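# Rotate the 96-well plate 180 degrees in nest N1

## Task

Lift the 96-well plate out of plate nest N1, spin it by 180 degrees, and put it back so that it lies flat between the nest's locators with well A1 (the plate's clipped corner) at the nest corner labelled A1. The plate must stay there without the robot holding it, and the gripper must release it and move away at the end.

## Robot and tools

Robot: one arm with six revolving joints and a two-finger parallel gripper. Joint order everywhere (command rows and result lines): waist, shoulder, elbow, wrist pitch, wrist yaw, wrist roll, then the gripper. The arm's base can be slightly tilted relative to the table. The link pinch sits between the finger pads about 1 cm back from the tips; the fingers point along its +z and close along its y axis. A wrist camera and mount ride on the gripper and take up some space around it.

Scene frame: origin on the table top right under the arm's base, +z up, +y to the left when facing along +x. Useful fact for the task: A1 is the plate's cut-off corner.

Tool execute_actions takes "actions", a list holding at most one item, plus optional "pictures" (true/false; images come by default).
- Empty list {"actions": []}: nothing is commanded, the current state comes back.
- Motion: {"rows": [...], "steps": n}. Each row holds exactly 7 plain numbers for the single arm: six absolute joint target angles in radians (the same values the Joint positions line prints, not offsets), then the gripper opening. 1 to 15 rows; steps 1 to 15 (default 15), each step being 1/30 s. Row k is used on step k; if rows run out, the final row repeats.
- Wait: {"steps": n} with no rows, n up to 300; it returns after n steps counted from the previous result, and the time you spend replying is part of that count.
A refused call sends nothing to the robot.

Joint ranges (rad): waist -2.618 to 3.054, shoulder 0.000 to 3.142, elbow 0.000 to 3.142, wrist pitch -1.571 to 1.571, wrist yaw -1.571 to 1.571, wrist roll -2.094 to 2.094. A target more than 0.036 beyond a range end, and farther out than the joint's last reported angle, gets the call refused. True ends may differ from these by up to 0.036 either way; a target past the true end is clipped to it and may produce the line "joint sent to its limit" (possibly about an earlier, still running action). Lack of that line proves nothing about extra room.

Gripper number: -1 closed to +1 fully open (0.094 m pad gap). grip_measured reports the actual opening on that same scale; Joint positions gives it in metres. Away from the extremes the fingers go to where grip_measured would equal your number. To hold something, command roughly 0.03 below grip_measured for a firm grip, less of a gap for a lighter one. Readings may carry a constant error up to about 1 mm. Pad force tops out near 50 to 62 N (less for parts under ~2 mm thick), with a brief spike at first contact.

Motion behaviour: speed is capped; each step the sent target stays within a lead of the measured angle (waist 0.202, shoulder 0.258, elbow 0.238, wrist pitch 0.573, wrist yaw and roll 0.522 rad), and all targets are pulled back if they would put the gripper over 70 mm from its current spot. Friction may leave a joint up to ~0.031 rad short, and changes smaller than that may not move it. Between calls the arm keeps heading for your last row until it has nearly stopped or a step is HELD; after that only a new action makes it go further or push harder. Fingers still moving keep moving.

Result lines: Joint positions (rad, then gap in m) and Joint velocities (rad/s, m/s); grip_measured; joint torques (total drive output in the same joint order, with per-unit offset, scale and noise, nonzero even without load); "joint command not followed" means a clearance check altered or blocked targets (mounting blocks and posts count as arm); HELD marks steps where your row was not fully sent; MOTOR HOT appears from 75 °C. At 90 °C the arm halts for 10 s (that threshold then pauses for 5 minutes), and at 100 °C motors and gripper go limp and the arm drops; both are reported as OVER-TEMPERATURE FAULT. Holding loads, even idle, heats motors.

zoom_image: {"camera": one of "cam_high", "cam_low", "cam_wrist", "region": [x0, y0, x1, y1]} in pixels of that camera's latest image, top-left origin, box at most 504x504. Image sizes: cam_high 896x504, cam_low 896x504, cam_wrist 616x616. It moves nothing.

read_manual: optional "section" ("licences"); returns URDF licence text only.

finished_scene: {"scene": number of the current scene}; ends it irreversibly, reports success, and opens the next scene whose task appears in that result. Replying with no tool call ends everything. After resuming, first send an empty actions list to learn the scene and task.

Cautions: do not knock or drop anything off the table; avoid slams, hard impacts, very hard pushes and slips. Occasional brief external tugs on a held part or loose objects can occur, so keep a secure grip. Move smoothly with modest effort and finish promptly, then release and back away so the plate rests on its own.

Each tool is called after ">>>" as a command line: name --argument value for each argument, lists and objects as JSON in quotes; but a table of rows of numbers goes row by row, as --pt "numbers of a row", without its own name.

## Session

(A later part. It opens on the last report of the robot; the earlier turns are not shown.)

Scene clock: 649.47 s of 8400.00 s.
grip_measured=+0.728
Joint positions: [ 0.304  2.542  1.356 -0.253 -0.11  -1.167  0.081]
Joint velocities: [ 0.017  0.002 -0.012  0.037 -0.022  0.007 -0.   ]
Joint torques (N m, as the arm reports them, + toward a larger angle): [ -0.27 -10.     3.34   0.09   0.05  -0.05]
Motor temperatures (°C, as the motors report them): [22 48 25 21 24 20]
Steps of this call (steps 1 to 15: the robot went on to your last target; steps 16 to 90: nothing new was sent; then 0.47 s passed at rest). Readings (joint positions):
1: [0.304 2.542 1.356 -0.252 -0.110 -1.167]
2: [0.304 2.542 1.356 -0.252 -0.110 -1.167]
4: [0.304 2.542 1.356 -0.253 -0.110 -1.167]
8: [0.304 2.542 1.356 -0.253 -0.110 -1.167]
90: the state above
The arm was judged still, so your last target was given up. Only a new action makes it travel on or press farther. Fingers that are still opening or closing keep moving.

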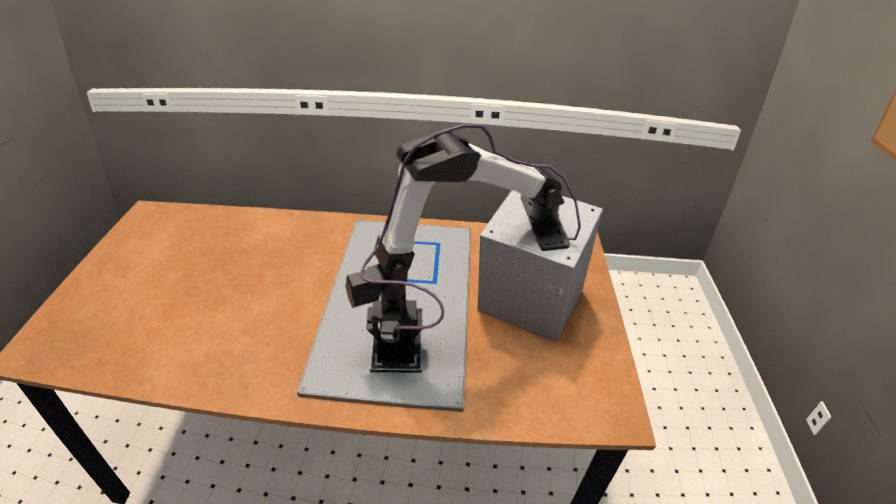

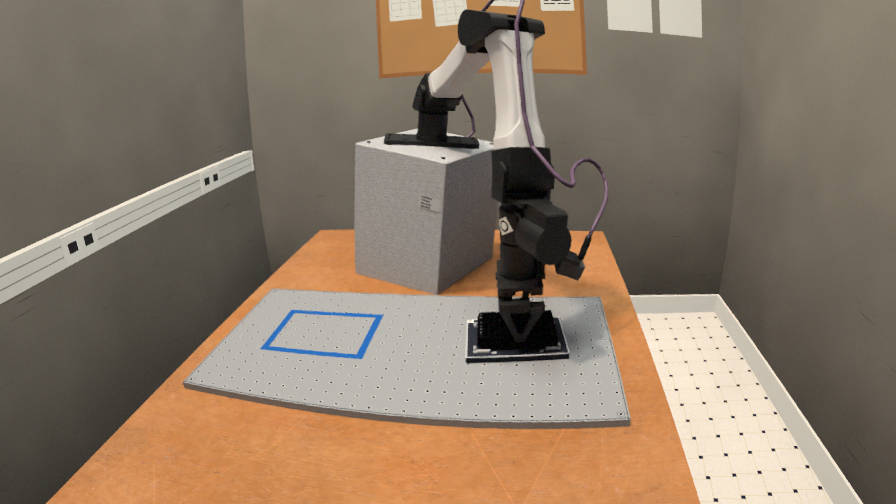

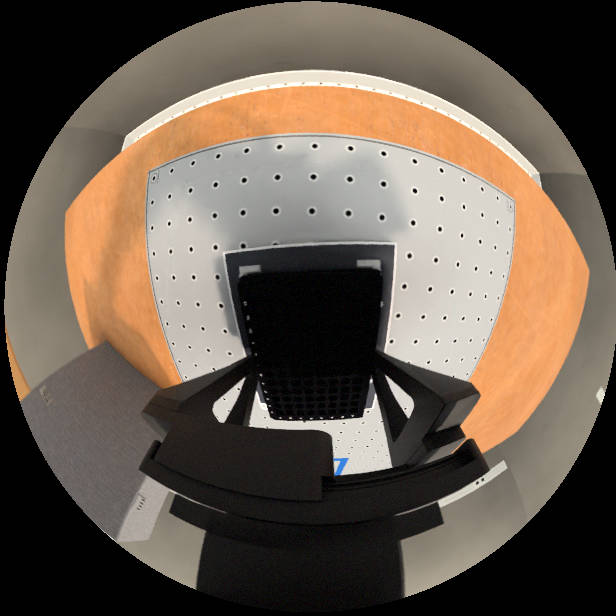

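>>> execute_actions --actions '[{"rows": [[0.304,2.565,1.356,-0.241,-0.116,-1.167,0.69],[0.304,2.576,1.356,-0.230,-0.119,-1.167,0.69],[0.304,2.576,1.356,-0.217,-0.119,-1.167,0.69],[0.304,2.576,1.356,-0.212,-0.119,-1.167,0.69],[0.304,2.576,1.356,-0.207,-0.119,-1.167,0.69],[0.304,2.576,1.356,-0.207,-0.119,-1.167,0.69],[0.304,2.576,1.356,-0.209,-0.119,-1.167,0.69],[0.304,2.576,1.356,-0.211,-0.119,-1.167,0.69],[0.304,2.576,1.356,-0.214,-0.119,-1.167,0.69],[0.304,2.576,1.356,-0.217,-0.119,-1.167,0.69]], "steps": 15}]'

>>> zoom_image --camera "cam_wrist" --region '[200, 220, 420, 440]'

>>> zoom_image --camera "cam_low" --region '[460, 280, 575, 370]'

Scene clock: 684.07 s of 8400.00 s.
grip_measured=+0.728
Joint positions: [ 0.304  2.559  1.356 -0.23  -0.114 -1.167  0.081]
Joint velocities: [-0.017 -0.002 -0.017 -0.11   0.095 -0.022 -0.   ]
Joint torques (N m, as the arm reports them, + toward a larger angle): [-0.8  -9.59  3.29  0.42  0.   -0.05]
Motor temperatures (°C, as the motors report them): [22 49 25 21 24 20]
Steps of this call (steps 1 to 90: nothing new was sent; then 31.10 s passed at rest; steps 91 to 105: all 15 steps of this action). Readings (joint positions):
91: [0.304 2.542 1.356 -0.253 -0.110 -1.167]
92: [0.304 2.544 1.356 -0.252 -0.111 -1.167]
94: [0.304 2.549 1.356 -0.242 -0.112 -1.167]
98: [0.304 2.559 1.356 -0.230 -0.113 -1.167]
105: the state above

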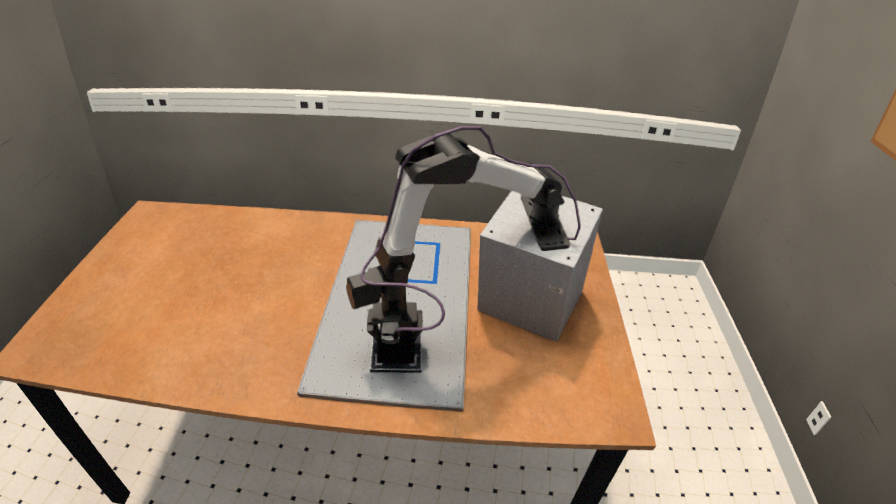

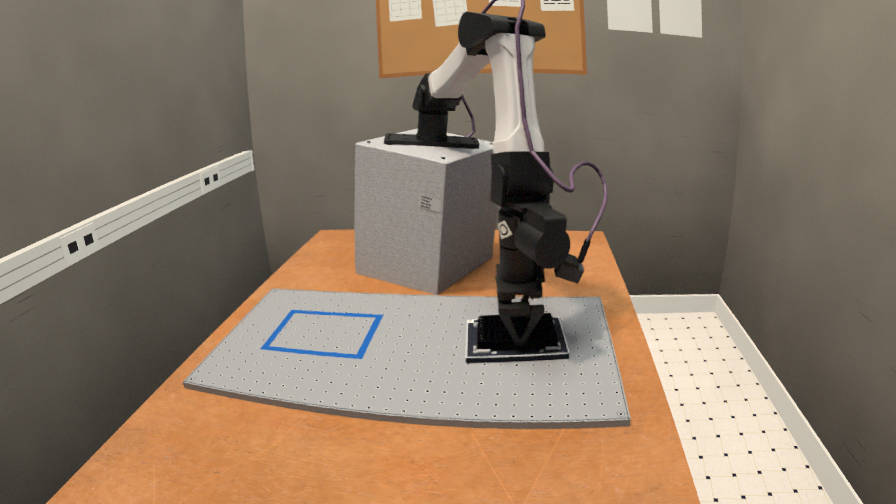

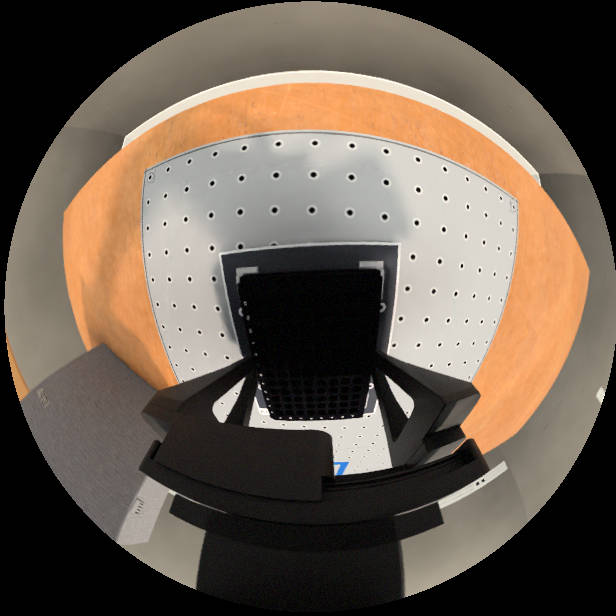

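Region (200, 220, 420, 440) of cam_wrist's 616x616 image, scaled by 2.291, with more detail than that image has.

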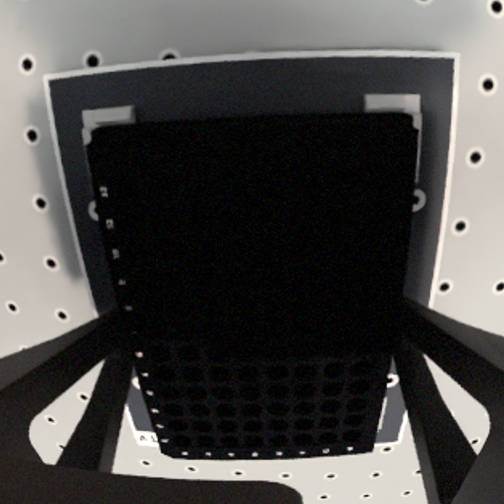

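Region (460, 280, 575, 370) of cam_low's 896x504 image, scaled by 4.383, with more detail than that image has; it fills the top 394 rows of this view, and the rest is white.

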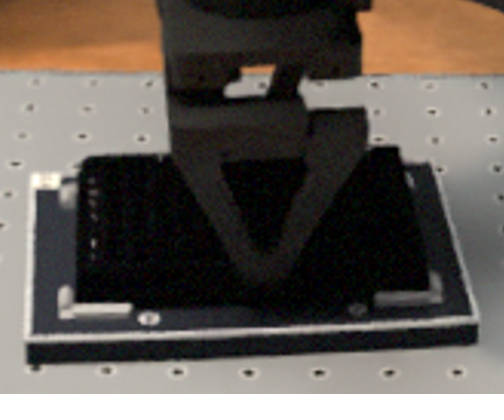

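>>> execute_actions --actions '[{"rows": [[0.304,2.582,1.356,-0.214,-0.114,-1.167,0.69],[0.304,2.593,1.356,-0.205,-0.114,-1.167,0.69],[0.304,2.589,1.356,-0.198,-0.114,-1.167,0.69],[0.304,2.585,1.356,-0.198,-0.114,-1.167,0.69],[0.304,2.585,1.356,-0.200,-0.114,-1.167,0.69],[0.304,2.585,1.356,-0.203,-0.114,-1.167,0.69],[0.304,2.585,1.356,-0.205,-0.114,-1.167,0.69]], "steps": 15}]'

>>> zoom_image --camera "cam_wrist" --region '[200, 220, 420, 440]'

>>> zoom_image --camera "cam_low" --region '[460, 280, 575, 370]'

Scene clock: 693.33 s of 8400.00 s.
grip_measured=+0.728
Joint positions: [ 0.304  2.566  1.356 -0.223 -0.115 -1.167  0.081]
Joint velocities: [-0.007 -0.022 -0.012 -0.11   0.051  0.037 -0.   ]
Joint torques (N m, as the arm reports them, + toward a larger angle): [-0.81 -9.51  3.32  0.49  0.04 -0.06]
Motor temperatures (°C, as the motors report them): [22 49 25 21 24 20]
Steps of this call (steps 1 to 15: the robot went on to your last target; steps 16 to 90: nothing new was sent; then 5.77 s passed at rest; steps 91 to 105: all 15 steps of this action). Readings (joint positions):
91: [0.304 2.559 1.356 -0.229 -0.114 -1.167]
92: [0.304 2.561 1.356 -0.228 -0.114 -1.167]
94: [0.304 2.564 1.356 -0.224 -0.114 -1.167]
98: [0.304 2.566 1.356 -0.223 -0.115 -1.167]
105: the state above

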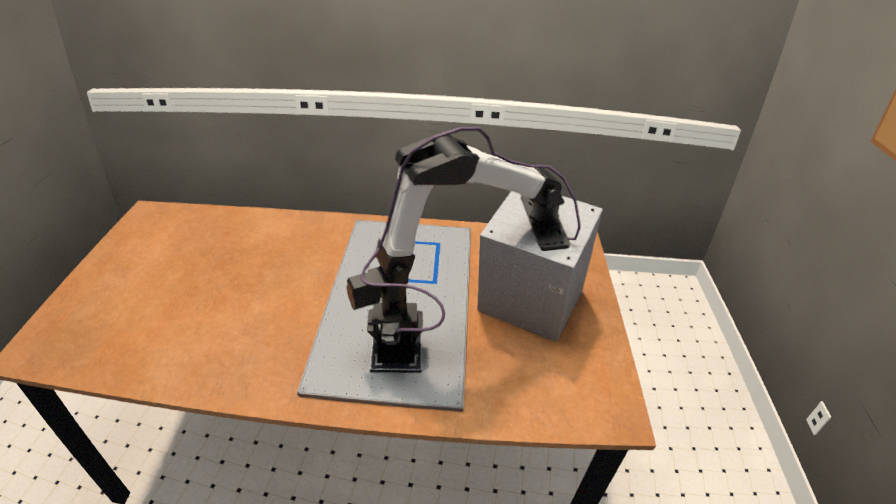

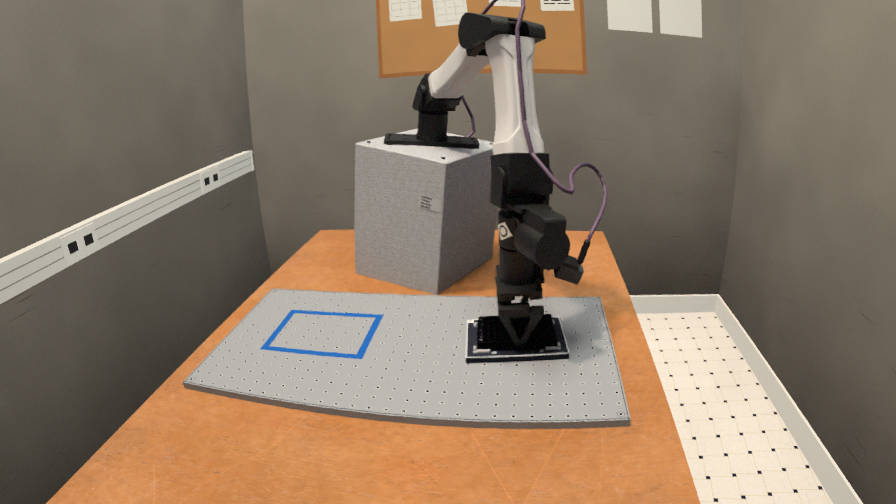

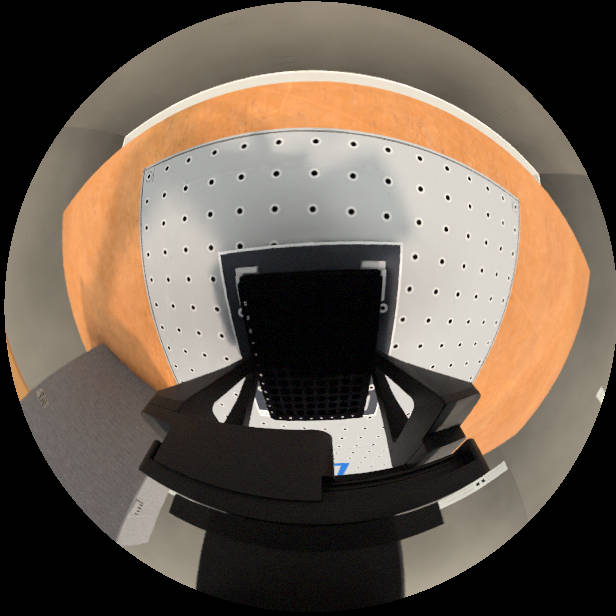

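Region (200, 220, 420, 440) of cam_wrist's 616x616 image, scaled by 2.291, with more detail than that image has.

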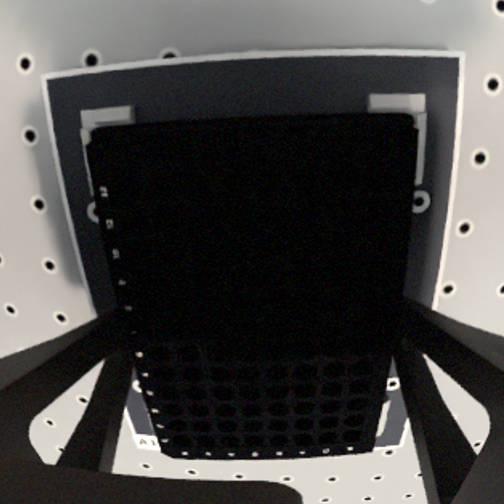

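Region (460, 280, 575, 370) of cam_low's 896x504 image, scaled by 4.383, with more detail than that image has; it fills the top 394 rows of this view, and the rest is white.

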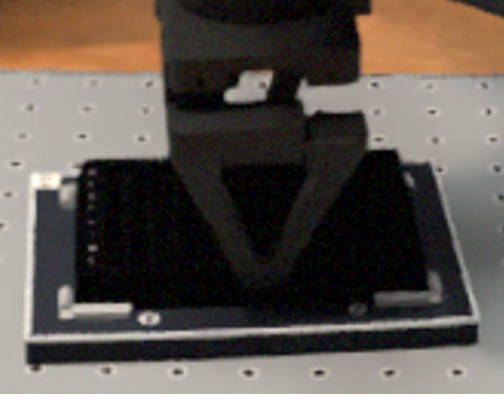

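>>> execute_actions --actions '[{"rows": [[0.304,2.590,1.356,-0.207,-0.114,-1.167,0.69],[0.304,2.598,1.356,-0.207,-0.114,-1.167,0.69],[0.304,2.586,1.356,-0.207,-0.114,-1.167,0.69]], "steps": 10}]' --pictures false

Scene clock: 697.53 s of 8400.00 s.
grip_measured=+0.728
Joint positions: [ 0.304  2.566  1.356 -0.223 -0.115 -1.167  0.081]
Joint velocities: [-0.017 -0.017 -0.032  0.066 -0.051  0.037 -0.001]
Joint torques (N m, as the arm reports them, + toward a larger angle): [-0.83 -9.48  3.25  0.46  0.05 -0.04]
Motor temperatures (°C, as the motors report them): [22 49 25 21 24 20]
Steps of this call (steps 1 to 15: the robot went on to your last target; steps 16 to 90: nothing new was sent; then 0.87 s passed at rest; steps 91 to 100: all 10 steps of this action). Readings (joint positions):
91: [0.304 2.566 1.356 -0.223 -0.115 -1.167]
92: [0.304 2.566 1.356 -0.223 -0.115 -1.167]
94: [0.304 2.566 1.356 -0.223 -0.115 -1.167]
98: [0.304 2.566 1.356 -0.223 -0.115 -1.167]
100: the state above

>>> execute_actions --actions '[{"rows": [[0.304,2.576,1.356,-0.220,-0.115,-1.167,0.70],[0.304,2.576,1.356,-0.220,-0.115,-1.167,0.72],[0.304,2.576,1.356,-0.220,-0.115,-1.167,0.735],[0.304,2.576,1.356,-0.220,-0.115,-1.167,0.75],[0.304,2.576,1.356,-0.220,-0.115,-1.167,0.76],[0.304,2.576,1.356,-0.220,-0.115,-1.167,0.77],[0.304,2.576,1.356,-0.220,-0.115,-1.167,0.78],[0.304,2.576,1.356,-0.220,-0.115,-1.167,0.80],[0.304,2.576,1.356,-0.220,-0.115,-1.167,0.83],[0.304,2.576,1.356,-0.220,-0.115,-1.167,0.87],[0.304,2.576,1.356,-0.220,-0.115,-1.167,0.92],[0.304,2.576,1.356,-0.220,-0.115,-1.167,1.0]], "steps": 15}]'

>>> zoom_image --camera "cam_low" --region '[460, 280, 575, 370]'

>>> zoom_image --camera "cam_wrist" --region '[200, 220, 420, 440]'

Scene clock: 703.10 s of 8400.00 s.
grip_measured=+1.000
Joint positions: [ 0.304  2.566  1.356 -0.223 -0.115 -1.167  0.094]
Joint velocities: [-0.007 -0.012 -0.002  0.022  0.037 -0.051  0.   ]
Joint torques (N m, as the arm reports them, + toward a larger angle): [ -0.82 -10.09   3.33   0.31   0.04  -0.05]
Motor temperatures (°C, as the motors report them): [22 48 25 21 24 20]
Steps of this call (steps 1 to 15: the robot went on to your last target; steps 16 to 90: nothing new was sent; then 2.07 s passed at rest; steps 91 to 105: all 15 steps of this action). Readings (joint positions):
91: [0.304 2.566 1.356 -0.223 -0.115 -1.167]
92: [0.304 2.566 1.356 -0.223 -0.115 -1.167]
94: [0.304 2.566 1.356 -0.223 -0.115 -1.167]
98: [0.304 2.566 1.356 -0.223 -0.115 -1.167]
105: the state above

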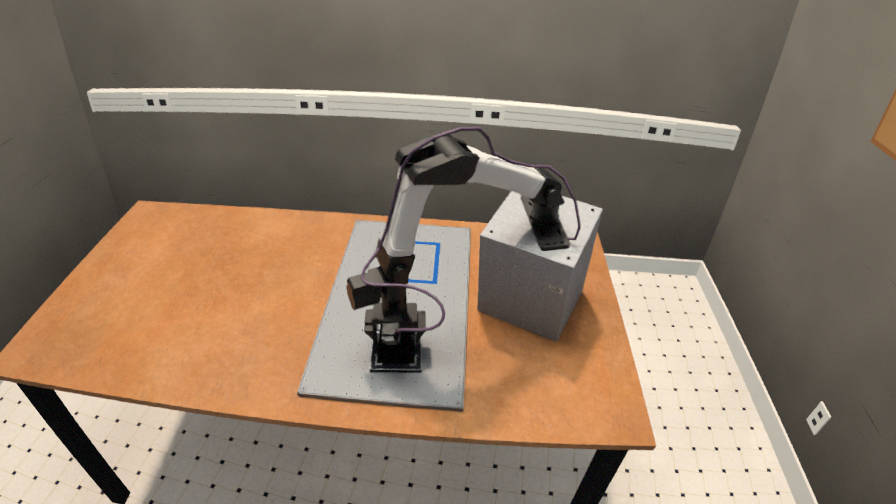

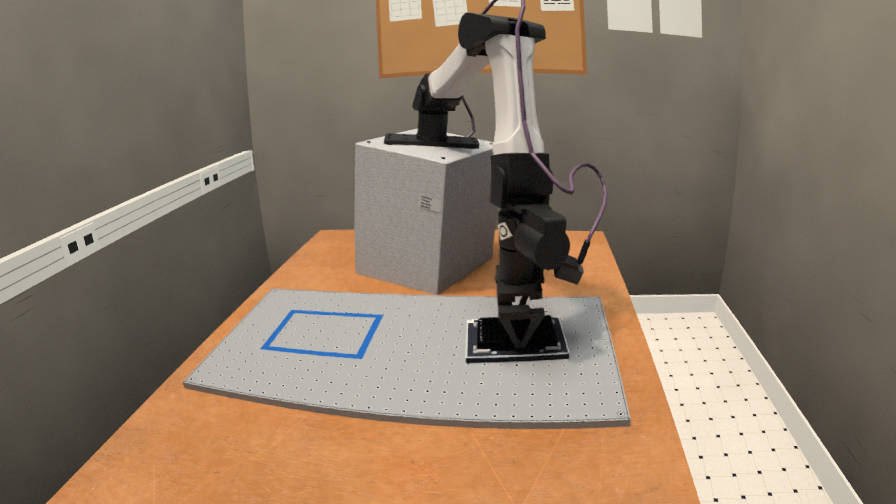

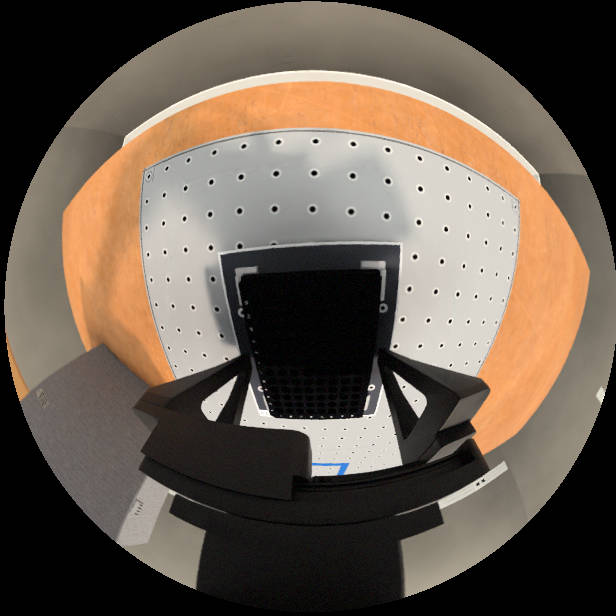

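Region (460, 280, 575, 370) of cam_low's 896x504 image, scaled by 4.383, with more detail than that image has; it fills the top 394 rows of this view, and the rest is white.

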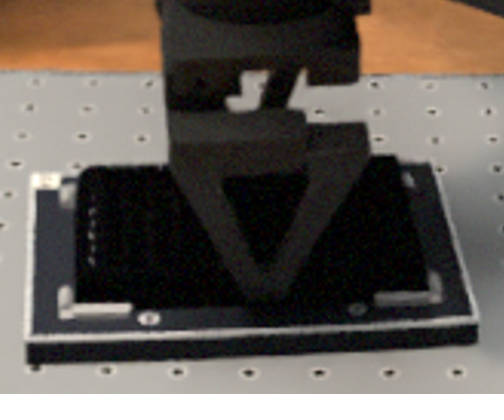

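Region (200, 220, 420, 440) of cam_wrist's 616x616 image, scaled by 2.291, with more detail than that image has.

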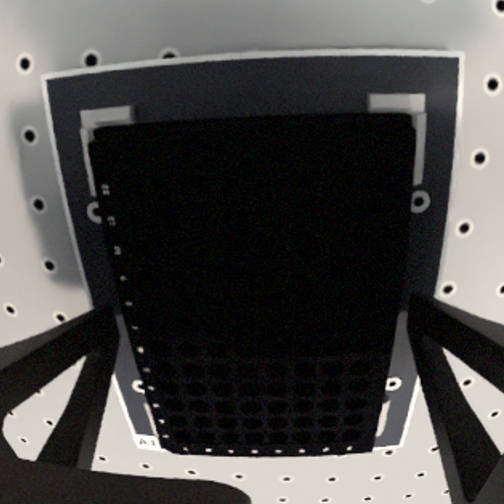

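>>> execute_actions --actions '[{"rows": [[0.304,2.545,1.356,-0.240,-0.115,-1.167,1],[0.304,2.530,1.356,-0.255,-0.115,-1.167,1],[0.304,2.522,1.356,-0.272,-0.115,-1.167,1],[0.304,2.514,1.356,-0.290,-0.115,-1.167,1],[0.304,2.505,1.356,-0.307,-0.115,-1.167,1],[0.304,2.495,1.356,-0.323,-0.115,-1.167,1],[0.304,2.485,1.356,-0.338,-0.115,-1.167,1],[0.304,2.474,1.356,-0.354,-0.115,-1.167,1],[0.304,2.462,1.356,-0.370,-0.115,-1.167,1],[0.304,2.449,1.356,-0.387,-0.115,-1.167,1],[0.304,2.435,1.356,-0.405,-0.115,-1.167,1],[0.304,2.420,1.356,-0.423,-0.115,-1.167,1],[0.304,2.404,1.356,-0.441,-0.115,-1.167,1],[0.304,2.387,1.356,-0.460,-0.115,-1.167,1],[0.304,2.370,1.356,-0.478,-0.115,-1.167,1]], "steps": 15}]' --pictures false

>>> execute_actions --actions '[{"rows": [[0.304,2.35,1.35,-0.495,-0.115,-1.167,1],[0.304,2.33,1.34,-0.51,-0.115,-1.167,1],[0.304,2.31,1.33,-0.525,-0.115,-1.167,1],[0.304,2.29,1.32,-0.54,-0.115,-1.167,1],[0.304,2.27,1.31,-0.555,-0.115,-1.167,1],[0.304,2.25,1.30,-0.57,-0.115,-1.167,1],[0.304,2.23,1.29,-0.585,-0.115,-1.167,1],[0.304,2.21,1.28,-0.60,-0.115,-1.167,1],[0.304,2.19,1.27,-0.61,-0.115,-1.167,1],[0.304,2.17,1.26,-0.62,-0.115,-1.167,1],[0.304,2.155,1.25,-0.63,-0.115,-1.167,1],[0.304,2.14,1.245,-0.635,-0.115,-1.167,1],[0.304,2.13,1.24,-0.64,-0.115,-1.167,1],[0.304,2.125,1.24,-0.64,-0.115,-1.167,1],[0.304,2.12,1.24,-0.64,-0.115,-1.167,1]], "steps": 15}]'

>>> zoom_image --camera "cam_low" --region '[460, 280, 575, 370]'

>>> zoom_image --camera "cam_high" --region '[355, 300, 440, 385]'

Scene clock: 719.10 s of 8400.00 s.
grip_measured=+1.000
Joint positions: [ 0.304  2.426  1.356 -0.394 -0.115 -1.167  0.094]
Joint velocities: [-0.012 -0.462  0.012 -0.462 -0.037  0.037  0.   ]
Joint torques (N m, as the arm reports them, + toward a larger angle): [ -0.8  -12.8    3.83   0.01   0.05  -0.04]
Motor temperatures (°C, as the motors report them): [22 49 25 21 24 20]
Steps of this call (steps 1 to 15: the robot went on to your last target; steps 16 to 90: nothing new was sent; then 12.50 s passed at rest; steps 91 to 105: all 15 steps of this action). Readings (joint positions):
91: [0.304 2.566 1.356 -0.223 -0.115 -1.167]
92: [0.304 2.566 1.356 -0.225 -0.115 -1.167]
94: [0.304 2.559 1.356 -0.241 -0.115 -1.167]
98: [0.304 2.525 1.356 -0.290 -0.115 -1.167]
105: the state above

Scene clock: 719.60 s of 8400.00 s.
grip_measured=+1.000
Joint positions: [ 0.304  2.151  1.261 -0.603 -0.115 -1.167  0.094]
Joint velocities: [-0.002 -0.212 -0.076 -0.212 -0.037 -0.037  0.   ]
Joint torques (N m, as the arm reports them, + toward a larger angle): [ -0.69 -11.21   3.5    0.02   0.05  -0.06]
Motor temperatures (°C, as the motors report them): [22 49 25 21 24 20]
Steps of this call (steps 1 to 15: all 15 steps of this action). Readings (joint positions):
1: [0.304 2.409 1.356 -0.411 -0.115 -1.167]
2: [0.304 2.392 1.356 -0.428 -0.115 -1.167]
4: [0.304 2.352 1.352 -0.458 -0.115 -1.167]
8: [0.304 2.264 1.319 -0.516 -0.115 -1.167]
15: the state above

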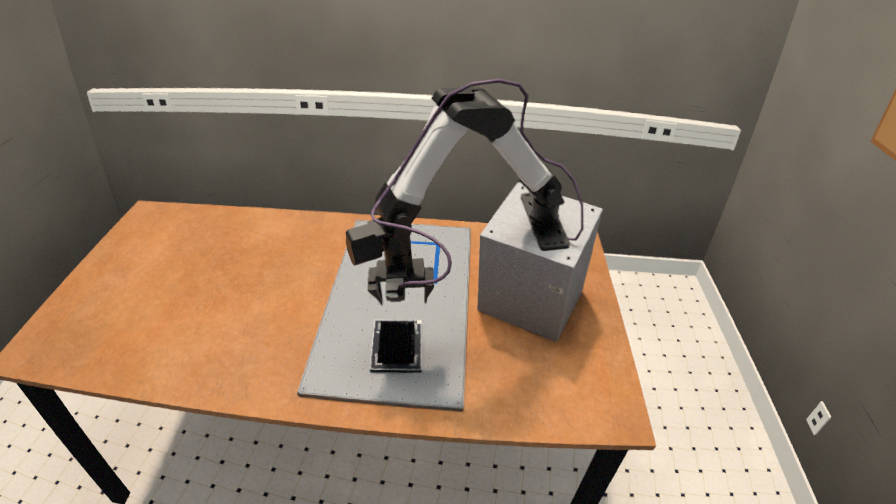

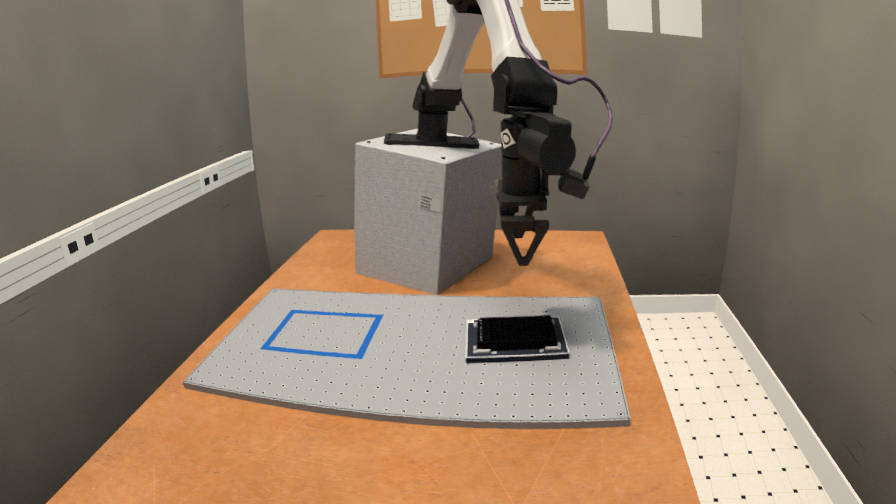

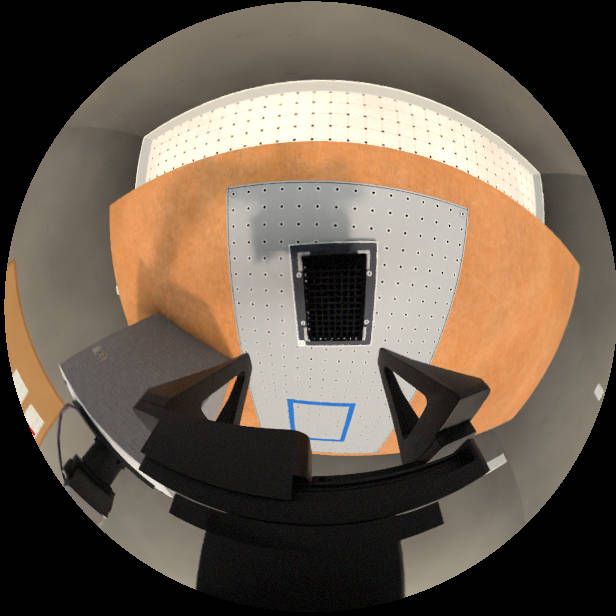

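Region (460, 280, 575, 370) of cam_low's 896x504 image, scaled by 4.383, with more detail than that image has; it fills the top 394 rows of this view, and the rest is white.

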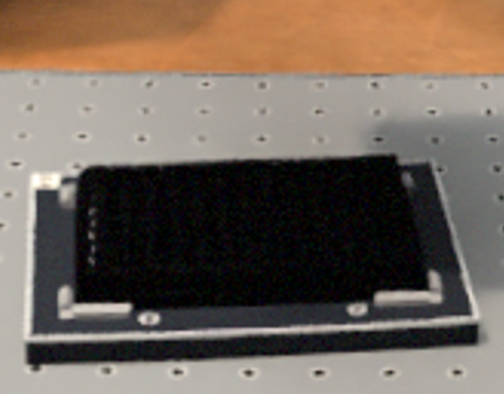

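Region (355, 300, 440, 385) of cam_high's 896x504 image, scaled by 5.929, with more detail than that image has.

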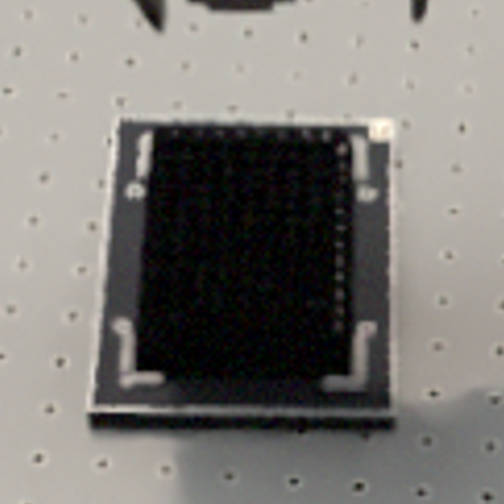

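>>> zoom_image --camera "cam_wrist" --region '[275, 230, 395, 355]'

Region (275, 230, 395, 355) of cam_wrist's 616x616 image, scaled by 4.032, with more detail than that image has; it fills the left 484 columns of this view, and the rest is white.

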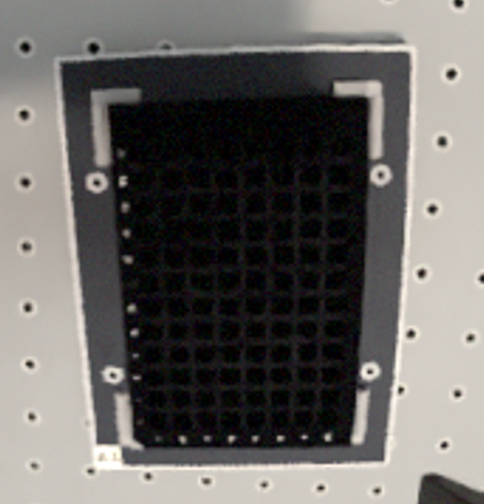

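>>> finished_scene --scene 1

The scene is finished: the task was done.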